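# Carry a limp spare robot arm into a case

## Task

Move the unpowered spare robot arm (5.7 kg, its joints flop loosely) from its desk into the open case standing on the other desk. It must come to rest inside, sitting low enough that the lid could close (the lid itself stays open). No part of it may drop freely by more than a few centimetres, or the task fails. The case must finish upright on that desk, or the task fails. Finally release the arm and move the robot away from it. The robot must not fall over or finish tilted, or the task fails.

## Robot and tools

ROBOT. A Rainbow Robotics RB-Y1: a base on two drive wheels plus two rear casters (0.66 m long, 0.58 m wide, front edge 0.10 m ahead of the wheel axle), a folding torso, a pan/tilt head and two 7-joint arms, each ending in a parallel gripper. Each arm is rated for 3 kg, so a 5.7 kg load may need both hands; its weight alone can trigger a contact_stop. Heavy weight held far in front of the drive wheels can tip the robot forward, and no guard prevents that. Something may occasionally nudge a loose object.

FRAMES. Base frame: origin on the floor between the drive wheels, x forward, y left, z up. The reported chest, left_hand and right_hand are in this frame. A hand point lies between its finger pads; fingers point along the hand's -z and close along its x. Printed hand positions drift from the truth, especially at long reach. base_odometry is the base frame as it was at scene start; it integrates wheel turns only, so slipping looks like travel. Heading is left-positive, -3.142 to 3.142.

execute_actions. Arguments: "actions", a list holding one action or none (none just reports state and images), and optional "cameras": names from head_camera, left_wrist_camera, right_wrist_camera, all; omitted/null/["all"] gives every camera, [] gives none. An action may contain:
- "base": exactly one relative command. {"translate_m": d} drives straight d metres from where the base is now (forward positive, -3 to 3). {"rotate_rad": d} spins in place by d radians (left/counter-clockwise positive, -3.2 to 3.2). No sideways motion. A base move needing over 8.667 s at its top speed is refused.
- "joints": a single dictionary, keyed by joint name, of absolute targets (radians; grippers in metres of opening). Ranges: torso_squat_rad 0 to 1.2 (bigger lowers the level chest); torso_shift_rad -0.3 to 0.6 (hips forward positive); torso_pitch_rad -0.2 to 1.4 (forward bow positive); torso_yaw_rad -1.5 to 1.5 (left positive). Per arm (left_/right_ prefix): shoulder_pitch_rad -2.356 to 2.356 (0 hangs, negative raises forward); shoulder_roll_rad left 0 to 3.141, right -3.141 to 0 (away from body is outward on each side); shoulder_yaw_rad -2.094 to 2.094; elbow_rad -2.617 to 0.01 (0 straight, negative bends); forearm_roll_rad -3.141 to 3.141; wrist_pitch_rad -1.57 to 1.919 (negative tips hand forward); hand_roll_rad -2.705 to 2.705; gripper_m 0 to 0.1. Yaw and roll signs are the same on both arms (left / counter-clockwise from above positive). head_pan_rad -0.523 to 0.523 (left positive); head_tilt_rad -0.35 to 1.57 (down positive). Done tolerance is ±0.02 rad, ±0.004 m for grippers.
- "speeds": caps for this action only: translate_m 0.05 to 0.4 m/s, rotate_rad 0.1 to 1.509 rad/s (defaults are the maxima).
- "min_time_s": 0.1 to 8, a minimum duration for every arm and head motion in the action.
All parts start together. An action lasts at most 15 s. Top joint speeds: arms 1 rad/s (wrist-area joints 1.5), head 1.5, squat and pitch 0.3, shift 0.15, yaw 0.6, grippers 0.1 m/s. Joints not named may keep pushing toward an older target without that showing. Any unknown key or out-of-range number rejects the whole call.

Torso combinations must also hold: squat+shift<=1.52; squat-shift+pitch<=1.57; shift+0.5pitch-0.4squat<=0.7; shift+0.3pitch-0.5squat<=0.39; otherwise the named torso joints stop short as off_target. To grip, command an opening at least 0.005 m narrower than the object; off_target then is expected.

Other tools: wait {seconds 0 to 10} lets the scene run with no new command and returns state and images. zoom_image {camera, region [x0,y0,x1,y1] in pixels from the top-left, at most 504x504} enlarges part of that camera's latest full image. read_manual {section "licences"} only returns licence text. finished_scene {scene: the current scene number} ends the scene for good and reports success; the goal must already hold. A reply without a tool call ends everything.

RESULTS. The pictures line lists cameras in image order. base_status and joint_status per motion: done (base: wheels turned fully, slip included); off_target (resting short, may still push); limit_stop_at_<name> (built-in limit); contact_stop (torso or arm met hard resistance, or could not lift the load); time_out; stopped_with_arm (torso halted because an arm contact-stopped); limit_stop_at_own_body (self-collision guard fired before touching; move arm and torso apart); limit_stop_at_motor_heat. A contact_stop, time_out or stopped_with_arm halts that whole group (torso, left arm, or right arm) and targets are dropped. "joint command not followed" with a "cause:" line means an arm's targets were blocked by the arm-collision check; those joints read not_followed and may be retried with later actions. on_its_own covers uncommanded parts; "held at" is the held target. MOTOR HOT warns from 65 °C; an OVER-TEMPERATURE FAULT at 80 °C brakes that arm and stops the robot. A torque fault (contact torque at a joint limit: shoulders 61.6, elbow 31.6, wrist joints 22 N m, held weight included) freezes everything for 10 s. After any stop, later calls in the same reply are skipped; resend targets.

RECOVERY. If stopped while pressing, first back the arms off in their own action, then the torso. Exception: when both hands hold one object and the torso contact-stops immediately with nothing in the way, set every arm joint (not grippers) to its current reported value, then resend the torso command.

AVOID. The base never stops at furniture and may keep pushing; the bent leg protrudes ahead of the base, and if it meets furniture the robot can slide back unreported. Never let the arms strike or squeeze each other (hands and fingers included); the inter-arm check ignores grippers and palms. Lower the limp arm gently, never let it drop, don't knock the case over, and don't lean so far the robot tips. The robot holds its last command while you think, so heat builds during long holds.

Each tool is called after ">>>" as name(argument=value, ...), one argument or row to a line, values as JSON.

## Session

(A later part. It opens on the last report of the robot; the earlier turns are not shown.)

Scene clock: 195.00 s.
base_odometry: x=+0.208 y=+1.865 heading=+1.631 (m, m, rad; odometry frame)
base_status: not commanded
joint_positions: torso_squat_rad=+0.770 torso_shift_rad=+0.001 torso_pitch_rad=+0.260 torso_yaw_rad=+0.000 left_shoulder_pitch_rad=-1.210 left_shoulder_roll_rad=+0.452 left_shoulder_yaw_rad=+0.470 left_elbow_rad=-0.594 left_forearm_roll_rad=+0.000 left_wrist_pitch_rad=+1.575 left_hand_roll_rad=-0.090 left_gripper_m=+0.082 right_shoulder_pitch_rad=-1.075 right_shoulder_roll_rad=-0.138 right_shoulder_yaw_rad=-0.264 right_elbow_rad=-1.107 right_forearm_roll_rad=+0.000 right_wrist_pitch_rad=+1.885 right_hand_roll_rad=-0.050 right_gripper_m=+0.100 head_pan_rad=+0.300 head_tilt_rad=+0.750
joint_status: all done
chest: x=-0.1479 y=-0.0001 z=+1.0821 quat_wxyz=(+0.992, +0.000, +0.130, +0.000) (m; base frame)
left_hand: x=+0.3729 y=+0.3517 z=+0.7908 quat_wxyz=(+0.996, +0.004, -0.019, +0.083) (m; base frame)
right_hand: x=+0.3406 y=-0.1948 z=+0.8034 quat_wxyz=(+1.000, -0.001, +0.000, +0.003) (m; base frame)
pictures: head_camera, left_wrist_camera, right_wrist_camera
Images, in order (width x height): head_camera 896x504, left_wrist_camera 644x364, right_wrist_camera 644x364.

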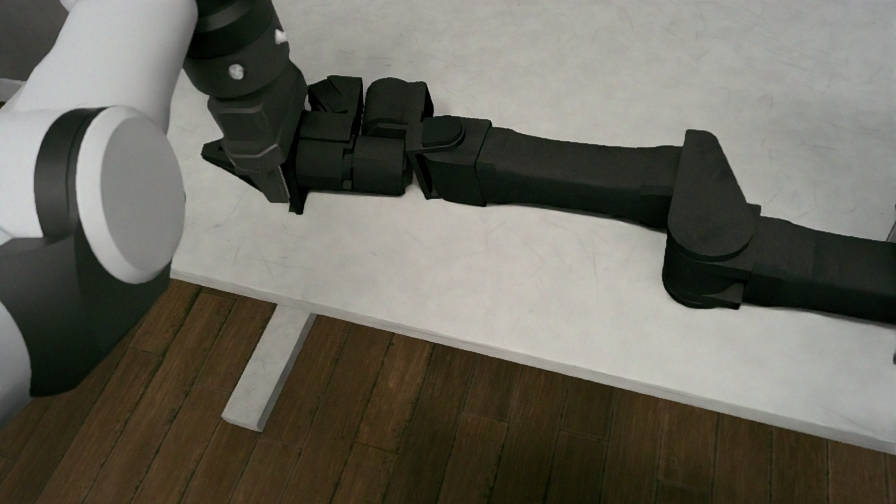

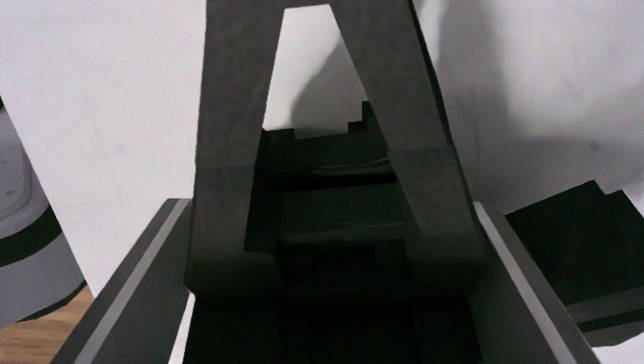

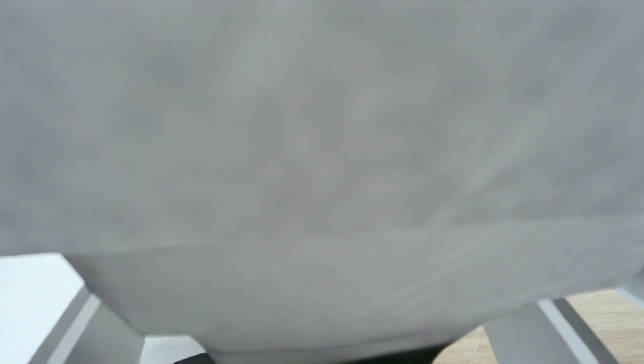

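>>> execute_actions(
  actions=[
    {"joints":{"left_gripper_m":0.0,"right_gripper_m":0.0,"head_pan_rad":0,"head_tilt_rad":0.6}},
  ],
  cameras=["head_camera","left_wrist_camera"],
)

>>> execute_actions(
  actions=[
    {"joints":{"torso_squat_rad":0.71}},
  ],
  cameras=["head_camera","left_wrist_camera"],
)

Scene clock: 198.97 s.
base_odometry: x=+0.208 y=+1.865 heading=+1.631 (m, m, rad; odometry frame)
base_status: not commanded
joint_positions: torso_squat_rad=+0.770 torso_shift_rad=+0.001 torso_pitch_rad=+0.260 torso_yaw_rad=+0.000 left_shoulder_pitch_rad=-1.210 left_shoulder_roll_rad=+0.453 left_shoulder_yaw_rad=+0.470 left_elbow_rad=-0.594 left_forearm_roll_rad=+0.000 left_wrist_pitch_rad=+1.575 left_hand_roll_rad=-0.090 left_gripper_m=+0.070 right_shoulder_pitch_rad=-1.075 right_shoulder_roll_rad=-0.138 right_shoulder_yaw_rad=-0.264 right_elbow_rad=-1.107 right_forearm_roll_rad=+0.000 right_wrist_pitch_rad=+1.885 right_hand_roll_rad=-0.050 right_gripper_m=+0.055 head_pan_rad=+0.000 head_tilt_rad=+0.600
joint_status: left_gripper_m off_target (ended at +0.070, target +0.000); right_gripper_m off_target (ended at +0.055, target +0.000); the others done
chest: x=-0.1479 y=-0.0001 z=+1.0821 quat_wxyz=(+0.992, +0.000, +0.130, +0.000) (m; base frame)
left_hand: x=+0.3730 y=+0.3520 z=+0.7909 quat_wxyz=(+0.996, +0.004, -0.019, +0.084) (m; base frame)
right_hand: x=+0.3405 y=-0.1949 z=+0.8032 quat_wxyz=(+1.000, -0.002, +0.001, +0.003) (m; base frame)
pictures: head_camera, left_wrist_camera
Images, in order (width x height): head_camera 896x504, left_wrist_camera 644x364.

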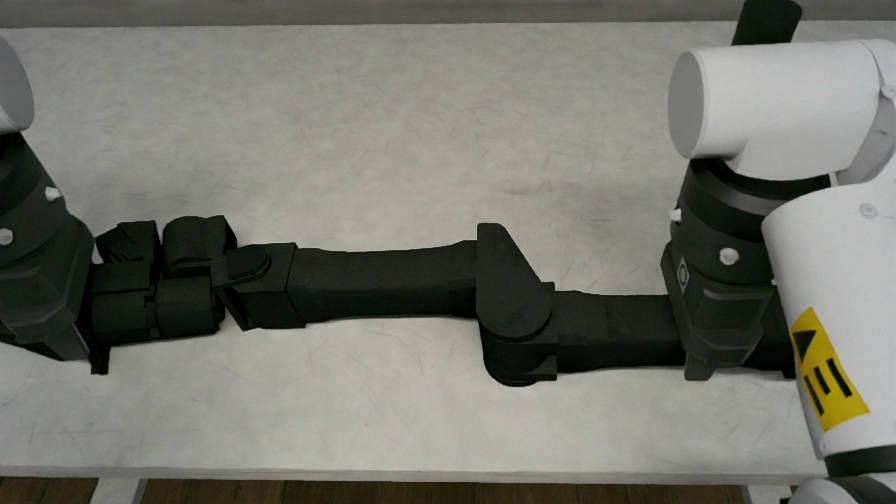

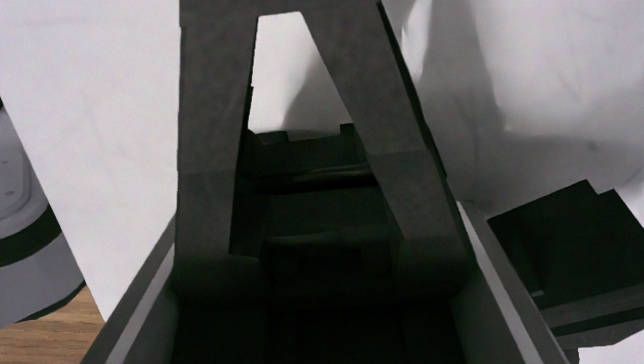

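Scene clock: 199.90 s.
base_odometry: x=+0.208 y=+1.865 heading=+1.631 (m, m, rad; odometry frame)
base_status: not commanded
joint_positions: torso_squat_rad=+0.710 torso_shift_rad=+0.002 torso_pitch_rad=+0.262 torso_yaw_rad=+0.000 left_shoulder_pitch_rad=-1.208 left_shoulder_roll_rad=+0.449 left_shoulder_yaw_rad=+0.470 left_elbow_rad=-0.592 left_forearm_roll_rad=+0.000 left_wrist_pitch_rad=+1.576 left_hand_roll_rad=-0.090 left_gripper_m=+0.068 right_shoulder_pitch_rad=-1.072 right_shoulder_roll_rad=-0.135 right_shoulder_yaw_rad=-0.264 right_elbow_rad=-1.105 right_forearm_roll_rad=-0.001 right_wrist_pitch_rad=+1.885 right_hand_roll_rad=-0.050 right_gripper_m=+0.054 head_pan_rad=+0.000 head_tilt_rad=+0.600
joint_status: all done
chest: x=-0.1469 y=-0.0001 z=+1.1103 quat_wxyz=(+0.991, +0.000, +0.131, +0.000) (m; base frame)
left_hand: x=+0.3720 y=+0.3500 z=+0.8159 quat_wxyz=(+0.996, +0.003, -0.015, +0.082) (m; base frame)
right_hand: x=+0.3392 y=-0.1937 z=+0.8283 quat_wxyz=(+1.000, +0.000, +0.004, +0.004) (m; base frame)
pictures: head_camera, left_wrist_camera
Images, in order (width x height): head_camera 896x504, left_wrist_camera 644x364.

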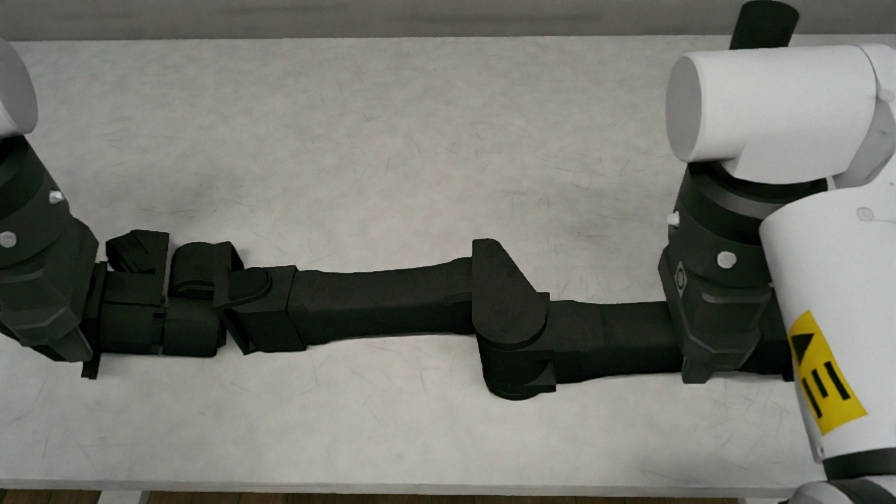

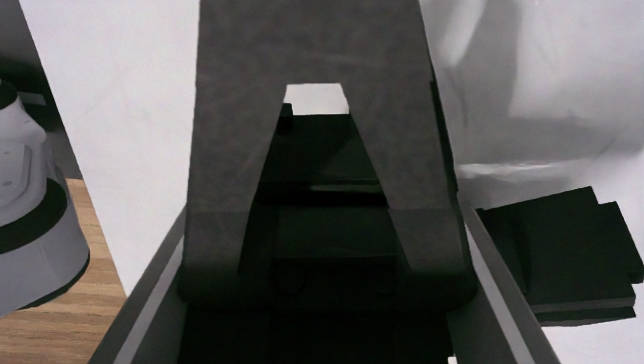

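>>> execute_actions(
  actions=[
    {"joints":{"torso_squat_rad":0.767}},
  ],
  cameras=[],
)

>>> execute_actions(
  actions=[
    {"joints":{"left_gripper_m":0.085,"right_gripper_m":0.1}},
  ],
  cameras=[],
)

>>> execute_actions(
  actions=[
    {"joints":{"torso_squat_rad":0.58}},
  ],
  cameras=["head_camera"],
)

>>> execute_actions(
  actions=[
    {"base":{"translate_m":0.158},"joints":{"torso_pitch_rad":0,"torso_squat_rad":0.85,"left_gripper_m":0.1,"head_tilt_rad":0.95,"left_shoulder_pitch_rad":-1.461,"left_shoulder_roll_rad":0.642,"left_shoulder_yaw_rad":-1.205,"left_elbow_rad":-1.13,"left_forearm_roll_rad":1.571,"left_wrist_pitch_rad":1.571,"left_hand_roll_rad":0.817,"right_shoulder_pitch_rad":-1.281,"right_shoulder_roll_rad":-1.015,"right_shoulder_yaw_rad":1.121,"right_elbow_rad":-1.627,"right_forearm_roll_rad":-1.571,"right_wrist_pitch_rad":1.571,"right_hand_roll_rad":-0.91},"min_time_s":2},
  ],
)

Scene clock: 245.17 s.
base_odometry: x=+0.208 y=+1.865 heading=+1.631 (m, m, rad; odometry frame)
base_status: not commanded
joint_positions: torso_squat_rad=+0.767 torso_shift_rad=+0.000 torso_pitch_rad=+0.258 torso_yaw_rad=+0.000 left_shoulder_pitch_rad=-1.210 left_shoulder_roll_rad=+0.456 left_shoulder_yaw_rad=+0.470 left_elbow_rad=-0.595 left_forearm_roll_rad=-0.001 left_wrist_pitch_rad=+1.575 left_hand_roll_rad=-0.090 left_gripper_m=+0.068 right_shoulder_pitch_rad=-1.075 right_shoulder_roll_rad=-0.141 right_shoulder_yaw_rad=-0.264 right_elbow_rad=-1.108 right_forearm_roll_rad=+0.001 right_wrist_pitch_rad=+1.886 right_hand_roll_rad=-0.050 right_gripper_m=+0.054 head_pan_rad=+0.000 head_tilt_rad=+0.600
joint_status: all done
chest: x=-0.1487 y=+0.0000 z=+1.0836 quat_wxyz=(+0.992, +0.000, +0.129, +0.000) (m; base frame)
left_hand: x=+0.3724 y=+0.3542 z=+0.7936 quat_wxyz=(+0.996, +0.005, -0.020, +0.085) (m; base frame)
right_hand: x=+0.3407 y=-0.1962 z=+0.8065 quat_wxyz=(+1.000, -0.003, -0.001, +0.002) (m; base frame)
pictures: none
No camera images: the call's "cameras" was empty. Leave "cameras" out to get every camera's image.

Scene clock: 246.63 s.
base_odometry: x=+0.208 y=+1.865 heading=+1.632 (m, m, rad; odometry frame)
base_status: not commanded
joint_positions: torso_squat_rad=+0.767 torso_shift_rad=+0.001 torso_pitch_rad=+0.260 torso_yaw_rad=+0.000 left_shoulder_pitch_rad=-1.210 left_shoulder_roll_rad=+0.452 left_shoulder_yaw_rad=+0.470 left_elbow_rad=-0.594 left_forearm_roll_rad=+0.000 left_wrist_pitch_rad=+1.575 left_hand_roll_rad=-0.090 left_gripper_m=+0.085 right_shoulder_pitch_rad=-1.075 right_shoulder_roll_rad=-0.138 right_shoulder_yaw_rad=-0.264 right_elbow_rad=-1.107 right_forearm_roll_rad=+0.000 right_wrist_pitch_rad=+1.885 right_hand_roll_rad=-0.050 right_gripper_m=+0.099 head_pan_rad=+0.000 head_tilt_rad=+0.600
joint_status: all done
chest: x=-0.1480 y=+0.0000 z=+1.0835 quat_wxyz=(+0.992, +0.000, +0.130, +0.000) (m; base frame)
left_hand: x=+0.3728 y=+0.3519 z=+0.7921 quat_wxyz=(+0.996, +0.004, -0.019, +0.083) (m; base frame)
right_hand: x=+0.3407 y=-0.1948 z=+0.8050 quat_wxyz=(+1.000, -0.002, +0.000, +0.003) (m; base frame)
pictures: none
No camera images: the call's "cameras" was empty. Leave "cameras" out to get every camera's image.

Scene clock: 248.07 s.
base_odometry: x=+0.208 y=+1.865 heading=+1.632 (m, m, rad; odometry frame)
base_status: not commanded
joint_positions: torso_squat_rad=+0.580 torso_shift_rad=+0.001 torso_pitch_rad=+0.260 torso_yaw_rad=+0.000 left_shoulder_pitch_rad=-1.210 left_shoulder_roll_rad=+0.452 left_shoulder_yaw_rad=+0.470 left_elbow_rad=-0.594 left_forearm_roll_rad=+0.000 left_wrist_pitch_rad=+1.575 left_hand_roll_rad=-0.090 left_gripper_m=+0.085 right_shoulder_pitch_rad=-1.075 right_shoulder_roll_rad=-0.138 right_shoulder_yaw_rad=-0.264 right_elbow_rad=-1.107 right_forearm_roll_rad=+0.000 right_wrist_pitch_rad=+1.885 right_hand_roll_rad=-0.050 right_gripper_m=+0.099 head_pan_rad=+0.000 head_tilt_rad=+0.600
joint_status: all done
chest: x=-0.1478 y=-0.0001 z=+1.1651 quat_wxyz=(+0.992, +0.000, +0.130, +0.000) (m; base frame)
left_hand: x=+0.3729 y=+0.3517 z=+0.8736 quat_wxyz=(+0.996, +0.004, -0.019, +0.083) (m; base frame)
right_hand: x=+0.3407 y=-0.1948 z=+0.8864 quat_wxyz=(+1.000, -0.002, +0.000, +0.003) (m; base frame)
pictures: head_camera
Images, in order (width x height): head_camera 896x504.

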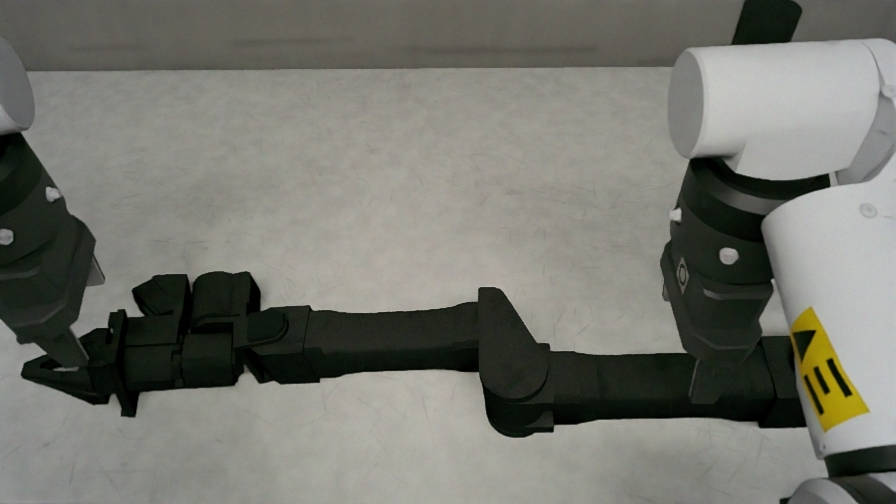

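Scene clock: 250.37 s.
base_odometry: x=+0.199 y=+2.022 heading=+1.632 (m, m, rad; odometry frame)
base_status: done
joint_positions: torso_squat_rad=+0.850 torso_shift_rad=+0.001 torso_pitch_rad=+0.000 torso_yaw_rad=+0.000 left_shoulder_pitch_rad=-1.461 left_shoulder_roll_rad=+0.642 left_shoulder_yaw_rad=-1.204 left_elbow_rad=-1.130 left_forearm_roll_rad=+1.571 left_wrist_pitch_rad=+1.571 left_hand_roll_rad=+0.817 left_gripper_m=+0.100 right_shoulder_pitch_rad=-1.281 right_shoulder_roll_rad=-1.014 right_shoulder_yaw_rad=+1.121 right_elbow_rad=-1.627 right_forearm_roll_rad=-1.571 right_wrist_pitch_rad=+1.571 right_hand_roll_rad=-0.910 right_gripper_m=+0.099 head_pan_rad=+0.000 head_tilt_rad=+0.950
joint_status: all done
chest: x=-0.2275 y=+0.0000 z=+1.0519 quat_wxyz=(+1.000, +0.000, +0.000, +0.000) (m; base frame)
left_hand: x=+0.2424 y=+0.1094 z=+0.9017 quat_wxyz=(+1.000, -0.001, +0.000, +0.000) (m; base frame)
right_hand: x=+0.1824 y=-0.1950 z=+0.9014 quat_wxyz=(+1.000, +0.000, +0.000, +0.000) (m; base frame)
pictures: head_camera, left_wrist_camera, right_wrist_camera
Images, in order (width x height): head_camera 896x504, left_wrist_camera 644x364, right_wrist_camera 644x364.

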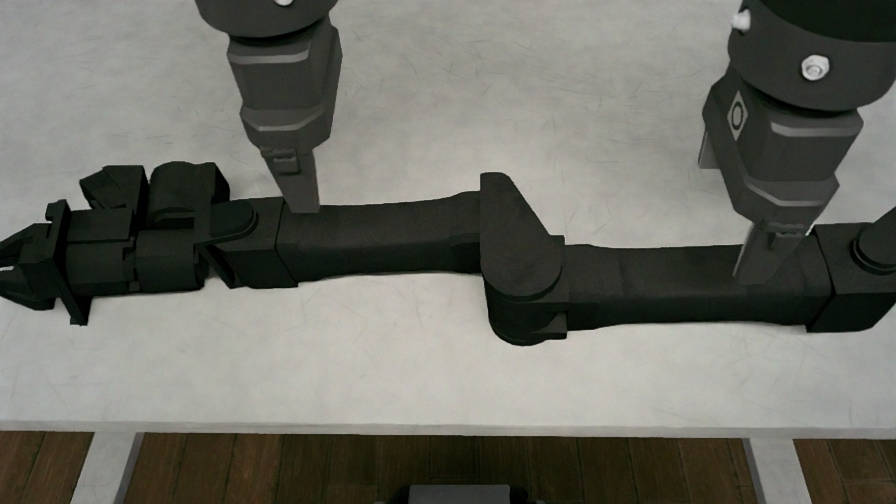

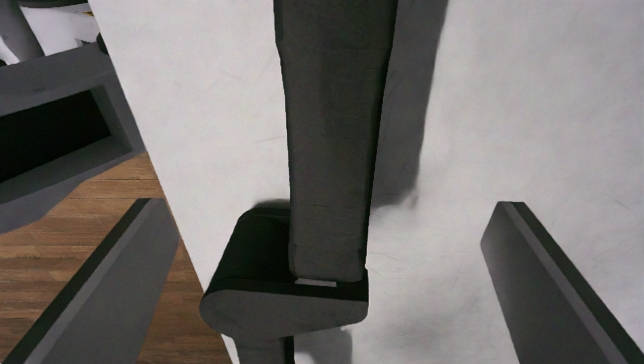

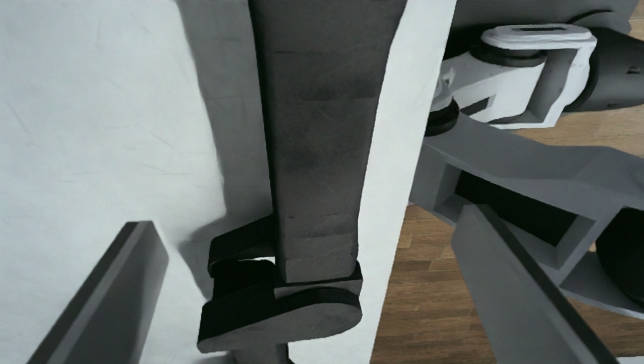

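Both well aligned. Descend.

>>> execute_actions(
  actions=[
    {"joints":{"torso_squat_rad":1.0,"head_tilt_rad":0.85}},
  ],
)

Scene clock: 253.17 s.
base_odometry: x=+0.199 y=+2.022 heading=+1.632 (m, m, rad; odometry frame)
base_status: not commanded
joint_positions: torso_squat_rad=+1.000 torso_shift_rad=+0.001 torso_pitch_rad=+0.000 torso_yaw_rad=+0.000 left_shoulder_pitch_rad=-1.461 left_shoulder_roll_rad=+0.642 left_shoulder_yaw_rad=-1.205 left_elbow_rad=-1.130 left_forearm_roll_rad=+1.571 left_wrist_pitch_rad=+1.571 left_hand_roll_rad=+0.817 left_gripper_m=+0.100 right_shoulder_pitch_rad=-1.281 right_shoulder_roll_rad=-1.015 right_shoulder_yaw_rad=+1.121 right_elbow_rad=-1.627 right_forearm_roll_rad=-1.571 right_wrist_pitch_rad=+1.571 right_hand_roll_rad=-0.910 right_gripper_m=+0.099 head_pan_rad=+0.000 head_tilt_rad=+0.850
joint_status: all done
chest: x=-0.2276 y=+0.0000 z=+0.9681 quat_wxyz=(+1.000, +0.000, +0.000, +0.000) (m; base frame)
left_hand: x=+0.2424 y=+0.1094 z=+0.8180 quat_wxyz=(+1.000, -0.001, +0.000, +0.000) (m; base frame)
right_hand: x=+0.1823 y=-0.1950 z=+0.8176 quat_wxyz=(+1.000, +0.000, +0.000, +0.000) (m; base frame)
pictures: head_camera, left_wrist_camera, right_wrist_camera
Images, in order (width x height): head_camera 896x504, left_wrist_camera 644x364, right_wrist_camera 644x364.

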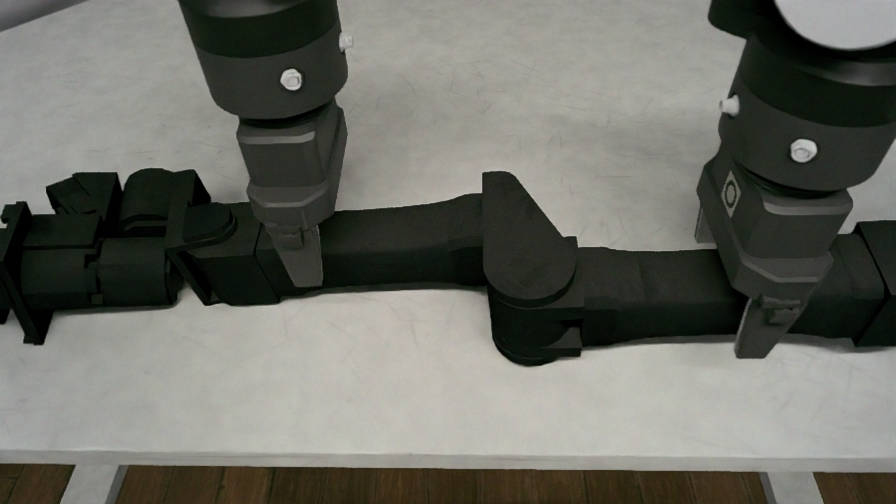

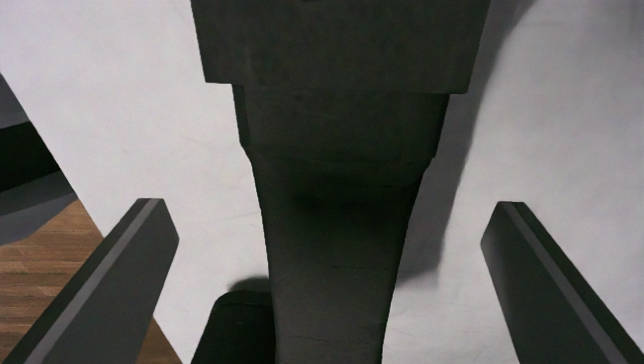

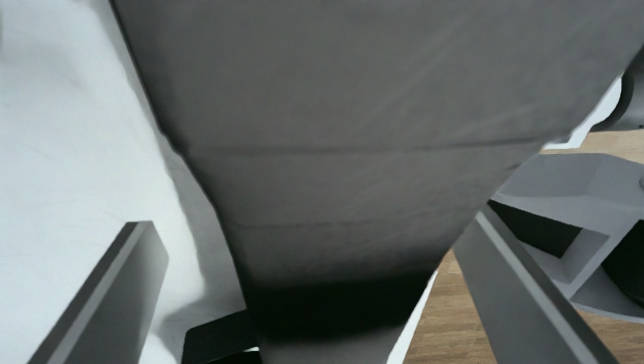

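>>> execute_actions(
  actions=[
    {"joints":{"torso_squat_rad":1.07,"right_shoulder_pitch_rad":-1.359,"right_forearm_roll_rad":-1.64,"right_wrist_pitch_rad":1.625,"right_hand_roll_rad":-0.937}},
  ],
)

Scene clock: 258.80 s.
base_odometry: x=+0.199 y=+2.022 heading=+1.632 (m, m, rad; odometry frame)
base_status: not commanded
joint_positions: torso_squat_rad=+1.070 torso_shift_rad=+0.001 torso_pitch_rad=+0.000 torso_yaw_rad=+0.000 left_shoulder_pitch_rad=-1.461 left_shoulder_roll_rad=+0.642 left_shoulder_yaw_rad=-1.205 left_elbow_rad=-1.130 left_forearm_roll_rad=+1.571 left_wrist_pitch_rad=+1.571 left_hand_roll_rad=+0.817 left_gripper_m=+0.100 right_shoulder_pitch_rad=-1.359 right_shoulder_roll_rad=-1.015 right_shoulder_yaw_rad=+1.121 right_elbow_rad=-1.627 right_forearm_roll_rad=-1.640 right_wrist_pitch_rad=+1.625 right_hand_roll_rad=-0.937 right_gripper_m=+0.099 head_pan_rad=+0.000 head_tilt_rad=+0.850
joint_status: all done
chest: x=-0.2277 y=+0.0000 z=+0.9260 quat_wxyz=(+1.000, +0.000, +0.000, +0.000) (m; base frame)
left_hand: x=+0.2423 y=+0.1095 z=+0.7759 quat_wxyz=(+1.000, -0.001, +0.000, +0.000) (m; base frame)
right_hand: x=+0.1771 y=-0.1845 z=+0.8056 quat_wxyz=(+1.000, -0.001, +0.007, +0.001) (m; base frame)
pictures: head_camera, left_wrist_camera, right_wrist_camera
Images, in order (width x height): head_camera 896x504, left_wrist_camera 644x364, right_wrist_camera 644x364.

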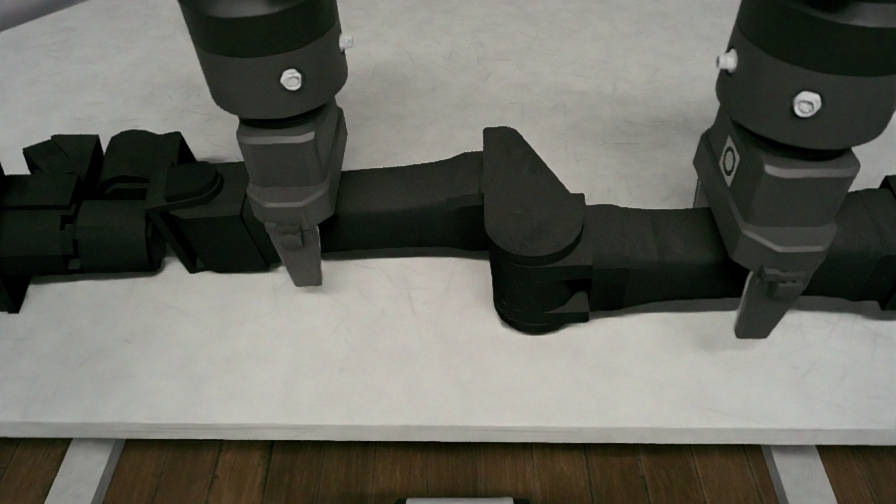

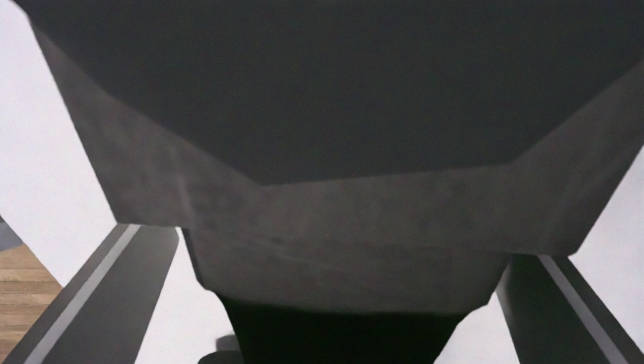

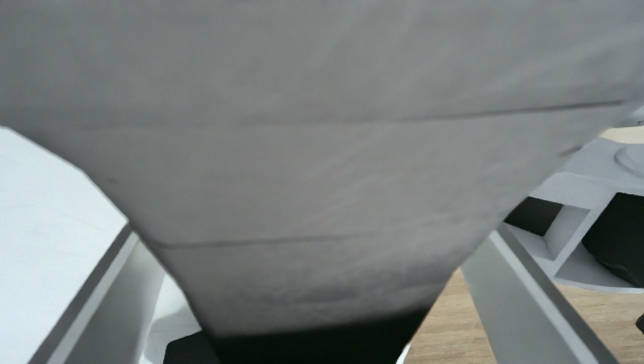

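>>> execute_actions(
  actions=[
    {"joints":{"torso_squat_rad":1.083}},
  ],
  cameras=[],
)

>>> execute_actions(
  actions=[
    {"joints":{"left_gripper_m":0.0,"right_gripper_m":0.0,"head_pan_rad":0.4}},
  ],
  cameras=[],
)

>>> execute_actions(
  actions=[
    {"joints":{"torso_squat_rad":1.03}},
  ],
)

Scene clock: 262.27 s.
base_odometry: x=+0.199 y=+2.022 heading=+1.632 (m, m, rad; odometry frame)
base_status: not commanded
joint_positions: torso_squat_rad=+1.083 torso_shift_rad=+0.001 torso_pitch_rad=+0.000 torso_yaw_rad=+0.000 left_shoulder_pitch_rad=-1.461 left_shoulder_roll_rad=+0.642 left_shoulder_yaw_rad=-1.205 left_elbow_rad=-1.130 left_forearm_roll_rad=+1.571 left_wrist_pitch_rad=+1.571 left_hand_roll_rad=+0.817 left_gripper_m=+0.100 right_shoulder_pitch_rad=-1.359 right_shoulder_roll_rad=-1.015 right_shoulder_yaw_rad=+1.121 right_elbow_rad=-1.627 right_forearm_roll_rad=-1.640 right_wrist_pitch_rad=+1.625 right_hand_roll_rad=-0.937 right_gripper_m=+0.099 head_pan_rad=+0.000 head_tilt_rad=+0.850
joint_status: all done
chest: x=-0.2277 y=+0.0000 z=+0.9180 quat_wxyz=(+1.000, +0.000, +0.000, +0.000) (m; base frame)
left_hand: x=+0.2423 y=+0.1095 z=+0.7679 quat_wxyz=(+1.000, -0.001, +0.000, +0.000) (m; base frame)
right_hand: x=+0.1771 y=-0.1845 z=+0.7976 quat_wxyz=(+1.000, -0.001, +0.007, +0.001) (m; base frame)
pictures: none
No camera images: the call's "cameras" was empty. Leave "cameras" out to get every camera's image.

Scene clock: 263.73 s.
base_odometry: x=+0.199 y=+2.022 heading=+1.632 (m, m, rad; odometry frame)
base_status: not commanded
joint_positions: torso_squat_rad=+1.083 torso_shift_rad=+0.001 torso_pitch_rad=+0.000 torso_yaw_rad=+0.000 left_shoulder_pitch_rad=-1.461 left_shoulder_roll_rad=+0.642 left_shoulder_yaw_rad=-1.205 left_elbow_rad=-1.130 left_forearm_roll_rad=+1.571 left_wrist_pitch_rad=+1.571 left_hand_roll_rad=+0.817 left_gripper_m=+0.055 right_shoulder_pitch_rad=-1.359 right_shoulder_roll_rad=-1.015 right_shoulder_yaw_rad=+1.121 right_elbow_rad=-1.627 right_forearm_roll_rad=-1.640 right_wrist_pitch_rad=+1.625 right_hand_roll_rad=-0.937 right_gripper_m=+0.055 head_pan_rad=+0.400 head_tilt_rad=+0.850
joint_status: left_gripper_m off_target (ended at +0.055, target +0.000); right_gripper_m off_target (ended at +0.055, target +0.000); the others done
chest: x=-0.2276 y=+0.0000 z=+0.9180 quat_wxyz=(+1.000, +0.000, +0.000, +0.000) (m; base frame)
left_hand: x=+0.2425 y=+0.1097 z=+0.7679 quat_wxyz=(+1.000, -0.001, +0.000, +0.000) (m; base frame)
right_hand: x=+0.1769 y=-0.1845 z=+0.7975 quat_wxyz=(+1.000, -0.001, +0.008, +0.001) (m; base frame)
pictures: none
No camera images: the call's "cameras" was empty. Leave "cameras" out to get every camera's image.

Scene clock: 264.60 s.
base_odometry: x=+0.199 y=+2.022 heading=+1.632 (m, m, rad; odometry frame)
base_status: not commanded
joint_positions: torso_squat_rad=+1.030 torso_shift_rad=+0.002 torso_pitch_rad=+0.001 torso_yaw_rad=+0.000 left_shoulder_pitch_rad=-1.459 left_shoulder_roll_rad=+0.641 left_shoulder_yaw_rad=-1.206 left_elbow_rad=-1.130 left_forearm_roll_rad=+1.571 left_wrist_pitch_rad=+1.571 left_hand_roll_rad=+0.817 left_gripper_m=+0.055 right_shoulder_pitch_rad=-1.356 right_shoulder_roll_rad=-1.014 right_shoulder_yaw_rad=+1.123 right_elbow_rad=-1.627 right_forearm_roll_rad=-1.640 right_wrist_pitch_rad=+1.625 right_hand_roll_rad=-0.937 right_gripper_m=+0.055 head_pan_rad=+0.400 head_tilt_rad=+0.850
joint_status: all done
chest: x=-0.2271 y=+0.0000 z=+0.9503 quat_wxyz=(+1.000, +0.000, +0.001, +0.000) (m; base frame)
left_hand: x=+0.2422 y=+0.1098 z=+0.7982 quat_wxyz=(+1.000, +0.000, +0.002, +0.000) (m; base frame)
right_hand: x=+0.1767 y=-0.1848 z=+0.8278 quat_wxyz=(+1.000, -0.002, +0.010, +0.001) (m; base frame)
pictures: head_camera, left_wrist_camera, right_wrist_camera
Images, in order (width x height): head_camera 896x504, left_wrist_camera 644x364, right_wrist_camera 644x364.

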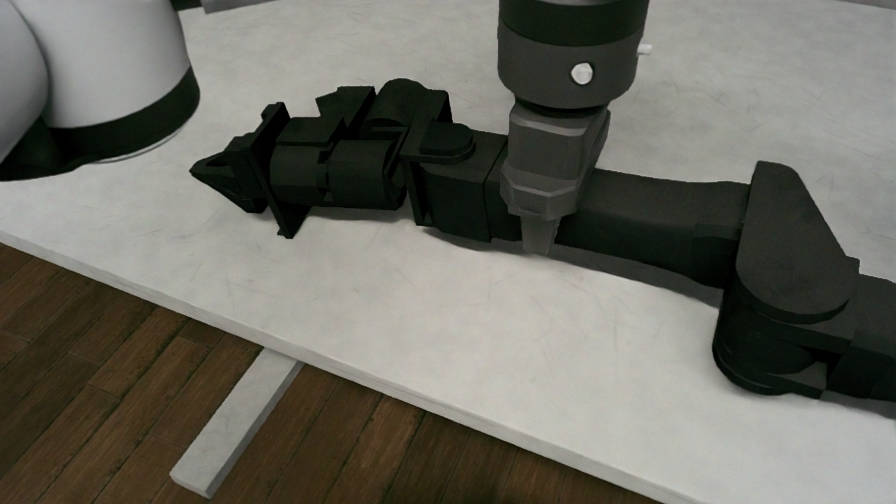

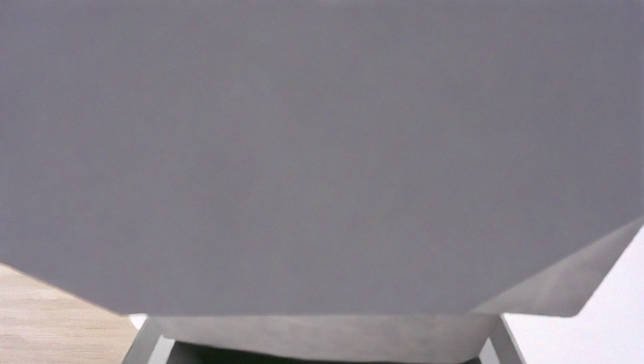

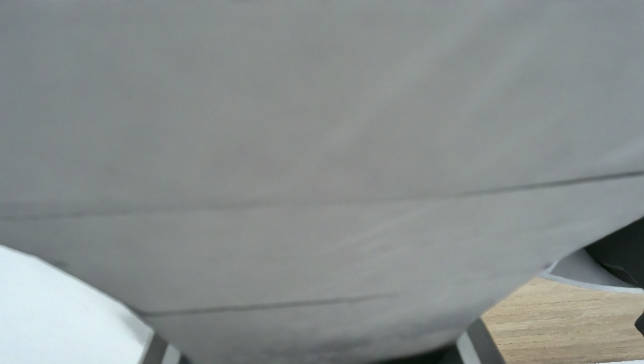

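Holding well. Continue in small steps.

>>> execute_actions(
  actions=[
    {"joints":{"torso_squat_rad":0.96}},
  ],
  cameras=["head_camera"],
)

>>> execute_actions(
  actions=[
    {"joints":{"torso_squat_rad":0.89}},
  ],
  cameras=["head_camera"],
)

>>> execute_actions(
  actions=[
    {"joints":{"torso_squat_rad":0.82}},
  ],
  cameras=["head_camera"],
)

Scene clock: 273.10 s.
base_odometry: x=+0.199 y=+2.022 heading=+1.632 (m, m, rad; odometry frame)
base_status: not commanded
joint_positions: torso_squat_rad=+0.960 torso_shift_rad=+0.002 torso_pitch_rad=+0.001 torso_yaw_rad=+0.000 left_shoulder_pitch_rad=-1.459 left_shoulder_roll_rad=+0.641 left_shoulder_yaw_rad=-1.206 left_elbow_rad=-1.130 left_forearm_roll_rad=+1.571 left_wrist_pitch_rad=+1.571 left_hand_roll_rad=+0.817 left_gripper_m=+0.055 right_shoulder_pitch_rad=-1.356 right_shoulder_roll_rad=-1.014 right_shoulder_yaw_rad=+1.123 right_elbow_rad=-1.627 right_forearm_roll_rad=-1.640 right_wrist_pitch_rad=+1.625 right_hand_roll_rad=-0.937 right_gripper_m=+0.055 head_pan_rad=+0.400 head_tilt_rad=+0.850
joint_status: all done
chest: x=-0.2270 y=+0.0000 z=+0.9914 quat_wxyz=(+1.000, +0.000, +0.001, +0.000) (m; base frame)
left_hand: x=+0.2421 y=+0.1098 z=+0.8391 quat_wxyz=(+1.000, +0.000, +0.002, +0.000) (m; base frame)
right_hand: x=+0.1767 y=-0.1848 z=+0.8688 quat_wxyz=(+1.000, -0.002, +0.010, +0.001) (m; base frame)
pictures: head_camera
Images, in order (width x height): head_camera 896x504.

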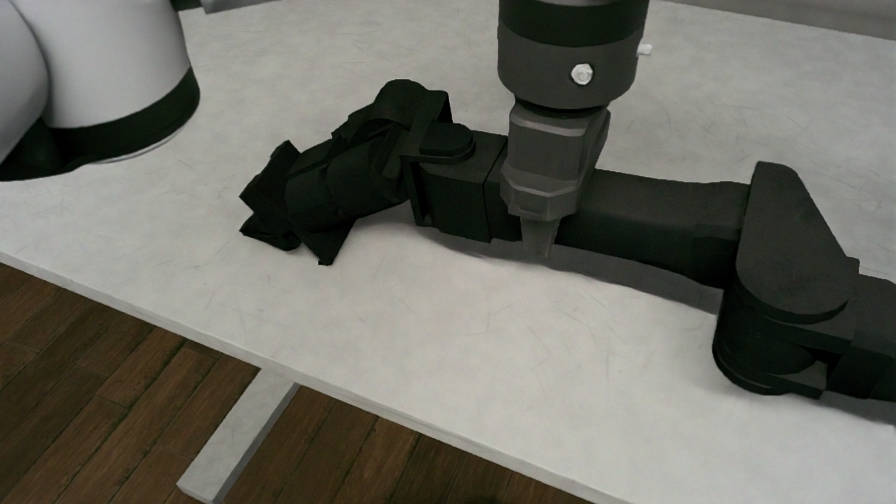

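Scene clock: 274.07 s.
base_odometry: x=+0.199 y=+2.022 heading=+1.632 (m, m, rad; odometry frame)
base_status: not commanded
joint_positions: torso_squat_rad=+0.890 torso_shift_rad=+0.002 torso_pitch_rad=+0.001 torso_yaw_rad=+0.000 left_shoulder_pitch_rad=-1.458 left_shoulder_roll_rad=+0.641 left_shoulder_yaw_rad=-1.206 left_elbow_rad=-1.130 left_forearm_roll_rad=+1.571 left_wrist_pitch_rad=+1.571 left_hand_roll_rad=+0.817 left_gripper_m=+0.055 right_shoulder_pitch_rad=-1.356 right_shoulder_roll_rad=-1.014 right_shoulder_yaw_rad=+1.123 right_elbow_rad=-1.627 right_forearm_roll_rad=-1.640 right_wrist_pitch_rad=+1.625 right_hand_roll_rad=-0.937 right_gripper_m=+0.055 head_pan_rad=+0.400 head_tilt_rad=+0.850
joint_status: all done
chest: x=-0.2269 y=+0.0000 z=+1.0306 quat_wxyz=(+1.000, +0.000, +0.001, +0.000) (m; base frame)
left_hand: x=+0.2421 y=+0.1098 z=+0.8780 quat_wxyz=(+1.000, +0.000, +0.002, +0.000) (m; base frame)
right_hand: x=+0.1768 y=-0.1848 z=+0.9079 quat_wxyz=(+1.000, -0.002, +0.010, +0.001) (m; base frame)
pictures: head_camera
Images, in order (width x height): head_camera 896x504.

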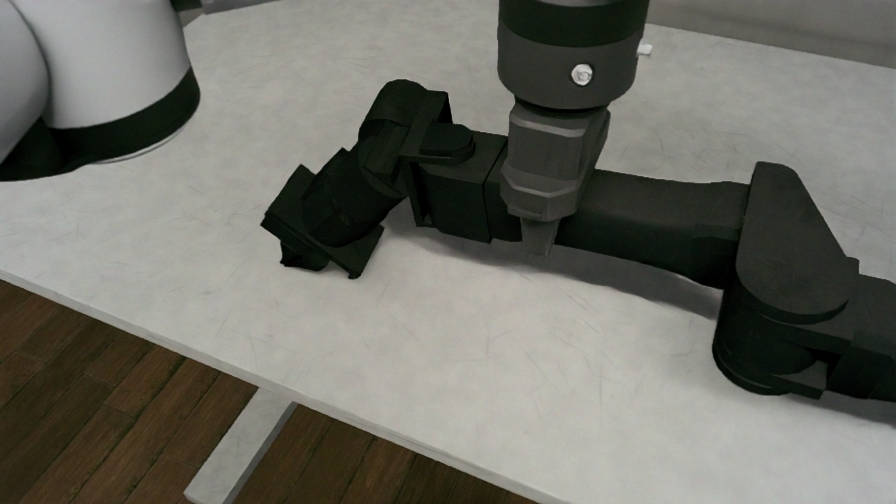

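Scene clock: 275.03 s.
base_odometry: x=+0.199 y=+2.022 heading=+1.632 (m, m, rad; odometry frame)
base_status: not commanded
joint_positions: torso_squat_rad=+0.820 torso_shift_rad=+0.002 torso_pitch_rad=+0.001 torso_yaw_rad=+0.000 left_shoulder_pitch_rad=-1.458 left_shoulder_roll_rad=+0.641 left_shoulder_yaw_rad=-1.206 left_elbow_rad=-1.130 left_forearm_roll_rad=+1.571 left_wrist_pitch_rad=+1.571 left_hand_roll_rad=+0.817 left_gripper_m=+0.055 right_shoulder_pitch_rad=-1.356 right_shoulder_roll_rad=-1.014 right_shoulder_yaw_rad=+1.123 right_elbow_rad=-1.627 right_forearm_roll_rad=-1.640 right_wrist_pitch_rad=+1.625 right_hand_roll_rad=-0.937 right_gripper_m=+0.055 head_pan_rad=+0.400 head_tilt_rad=+0.850
joint_status: all done
chest: x=-0.2268 y=-0.0001 z=+1.0675 quat_wxyz=(+1.000, +0.000, +0.001, +0.000) (m; base frame)
left_hand: x=+0.2421 y=+0.1098 z=+0.9148 quat_wxyz=(+1.000, +0.000, +0.002, +0.000) (m; base frame)
right_hand: x=+0.1769 y=-0.1848 z=+0.9448 quat_wxyz=(+1.000, -0.002, +0.010, +0.001) (m; base frame)
pictures: head_camera
Images, in order (width x height): head_camera 896x504.

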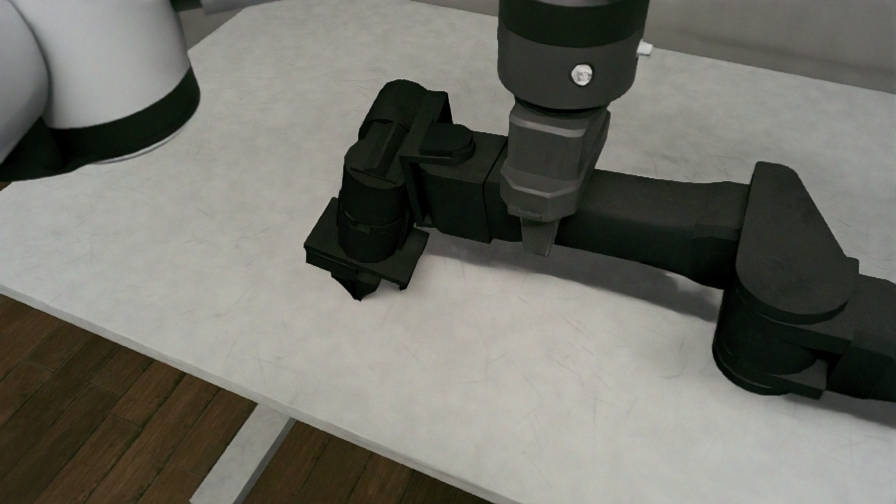

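>>> execute_actions(
  actions=[
    {"base":{"translate_m":-0.7},"speeds":{"translate_m":0.25},"joints":{"torso_squat_rad":0.0,"head_pan_rad":-0.45}},
  ],
  cameras=["head_camera"],
)

Scene clock: 283.63 s.
base_odometry: x=+0.242 y=+1.324 heading=+1.633 (m, m, rad; odometry frame)
base_status: done
joint_positions: torso_squat_rad=+0.000 torso_shift_rad=+0.002 torso_pitch_rad=+0.002 torso_yaw_rad=+0.000 left_shoulder_pitch_rad=-1.458 left_shoulder_roll_rad=+0.641 left_shoulder_yaw_rad=-1.206 left_elbow_rad=-1.130 left_forearm_roll_rad=+1.571 left_wrist_pitch_rad=+1.571 left_hand_roll_rad=+0.817 left_gripper_m=+0.055 right_shoulder_pitch_rad=-1.356 right_shoulder_roll_rad=-1.014 right_shoulder_yaw_rad=+1.123 right_elbow_rad=-1.627 right_forearm_roll_rad=-1.640 right_wrist_pitch_rad=+1.625 right_hand_roll_rad=-0.937 right_gripper_m=+0.055 head_pan_rad=-0.450 head_tilt_rad=+0.850
joint_status: all done
chest: x=-0.2263 y=-0.0001 z=+1.2899 quat_wxyz=(+1.000, +0.000, +0.001, +0.000) (m; base frame)
left_hand: x=+0.2425 y=+0.1097 z=+1.1369 quat_wxyz=(+1.000, +0.000, +0.003, +0.000) (m; base frame)
right_hand: x=+0.1773 y=-0.1849 z=+1.1671 quat_wxyz=(+1.000, -0.002, +0.010, +0.001) (m; base frame)
pictures: head_camera
Images, in order (width x height): head_camera 896x504.

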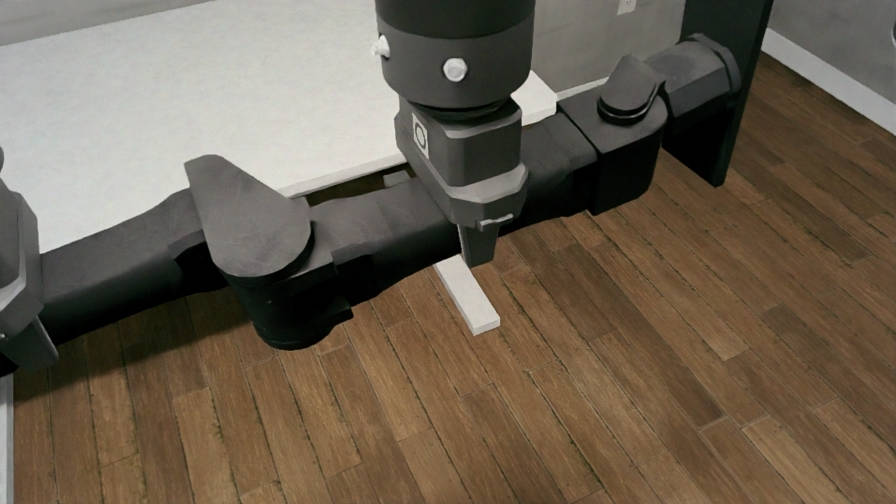

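>>> execute_actions(
  actions=[
    {"base":{"rotate_rad":-3.11},"speeds":{"rotate_rad":0.6},"joints":{"head_pan_rad":0,"head_tilt_rad":0.3}},
  ],
  cameras=["head_camera"],
)

>>> execute_actions(
  actions=[
    {"base":{"translate_m":2.4},"joints":{"head_tilt_rad":0.45}},
  ],
  cameras=["head_camera"],
)

Scene clock: 293.53 s.
base_odometry: x=+0.242 y=+1.324 heading=-1.477 (m, m, rad; odometry frame)
base_status: done
joint_positions: torso_squat_rad=+0.000 torso_shift_rad=+0.002 torso_pitch_rad=+0.002 torso_yaw_rad=+0.000 left_shoulder_pitch_rad=-1.458 left_shoulder_roll_rad=+0.641 left_shoulder_yaw_rad=-1.206 left_elbow_rad=-1.130 left_forearm_roll_rad=+1.571 left_wrist_pitch_rad=+1.571 left_hand_roll_rad=+0.817 left_gripper_m=+0.055 right_shoulder_pitch_rad=-1.356 right_shoulder_roll_rad=-1.014 right_shoulder_yaw_rad=+1.123 right_elbow_rad=-1.627 right_forearm_roll_rad=-1.640 right_wrist_pitch_rad=+1.625 right_hand_roll_rad=-0.937 right_gripper_m=+0.055 head_pan_rad=+0.000 head_tilt_rad=+0.300
joint_status: all done
chest: x=-0.2263 y=-0.0002 z=+1.2899 quat_wxyz=(+1.000, +0.000, +0.001, +0.000) (m; base frame)
left_hand: x=+0.2425 y=+0.1097 z=+1.1369 quat_wxyz=(+1.000, +0.000, +0.003, +0.000) (m; base frame)
right_hand: x=+0.1773 y=-0.1849 z=+1.1671 quat_wxyz=(+1.000, -0.002, +0.010, +0.001) (m; base frame)
pictures: head_camera
Images, in order (width x height): head_camera 896x504.

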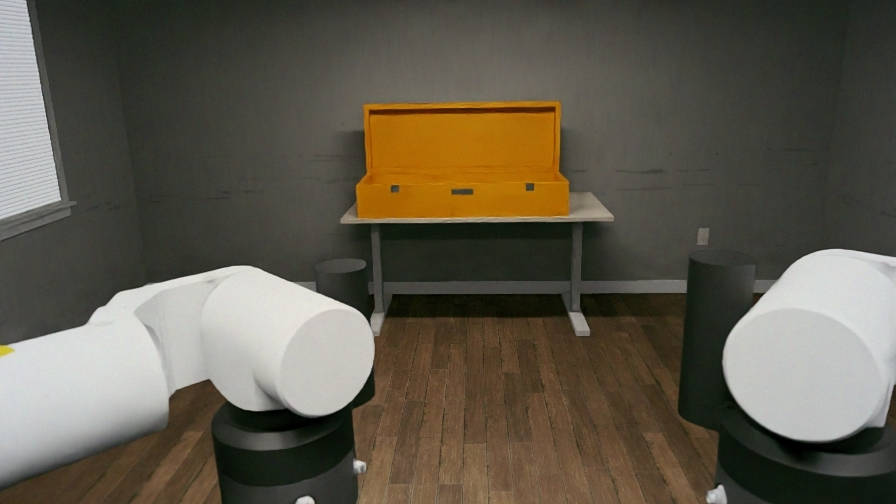

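Scene clock: 301.03 s.
base_odometry: x=+0.466 y=-1.066 heading=-1.477 (m, m, rad; odometry frame)
base_status: done
joint_positions: torso_squat_rad=+0.000 torso_shift_rad=+0.002 torso_pitch_rad=+0.002 torso_yaw_rad=+0.000 left_shoulder_pitch_rad=-1.458 left_shoulder_roll_rad=+0.641 left_shoulder_yaw_rad=-1.206 left_elbow_rad=-1.130 left_forearm_roll_rad=+1.571 left_wrist_pitch_rad=+1.571 left_hand_roll_rad=+0.817 left_gripper_m=+0.055 right_shoulder_pitch_rad=-1.356 right_shoulder_roll_rad=-1.014 right_shoulder_yaw_rad=+1.123 right_elbow_rad=-1.627 right_forearm_roll_rad=-1.640 right_wrist_pitch_rad=+1.625 right_hand_roll_rad=-0.937 right_gripper_m=+0.055 head_pan_rad=+0.000 head_tilt_rad=+0.450
joint_status: all done
chest: x=-0.2263 y=-0.0002 z=+1.2899 quat_wxyz=(+1.000, +0.000, +0.001, +0.000) (m; base frame)
left_hand: x=+0.2425 y=+0.1096 z=+1.1369 quat_wxyz=(+1.000, +0.000, +0.003, +0.000) (m; base frame)
right_hand: x=+0.1773 y=-0.1849 z=+1.1671 quat_wxyz=(+1.000, -0.002, +0.010, +0.001) (m; base frame)
pictures: head_camera
Images, in order (width x height): head_camera 896x504.

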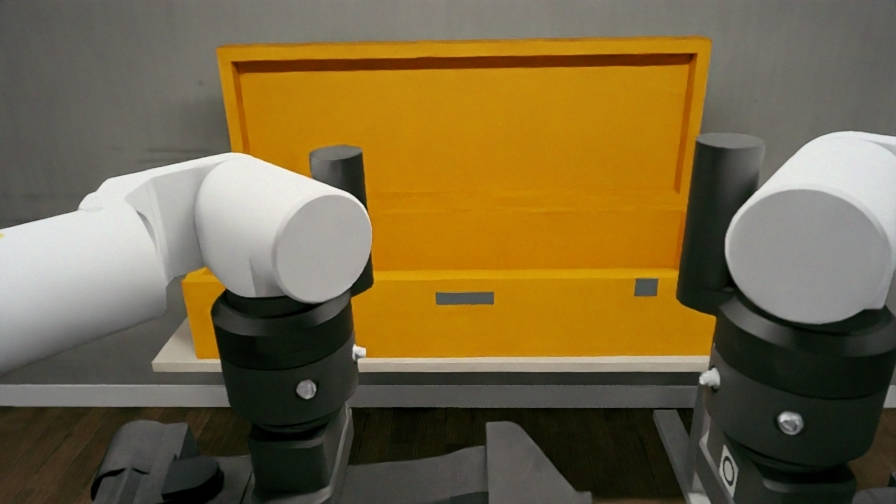

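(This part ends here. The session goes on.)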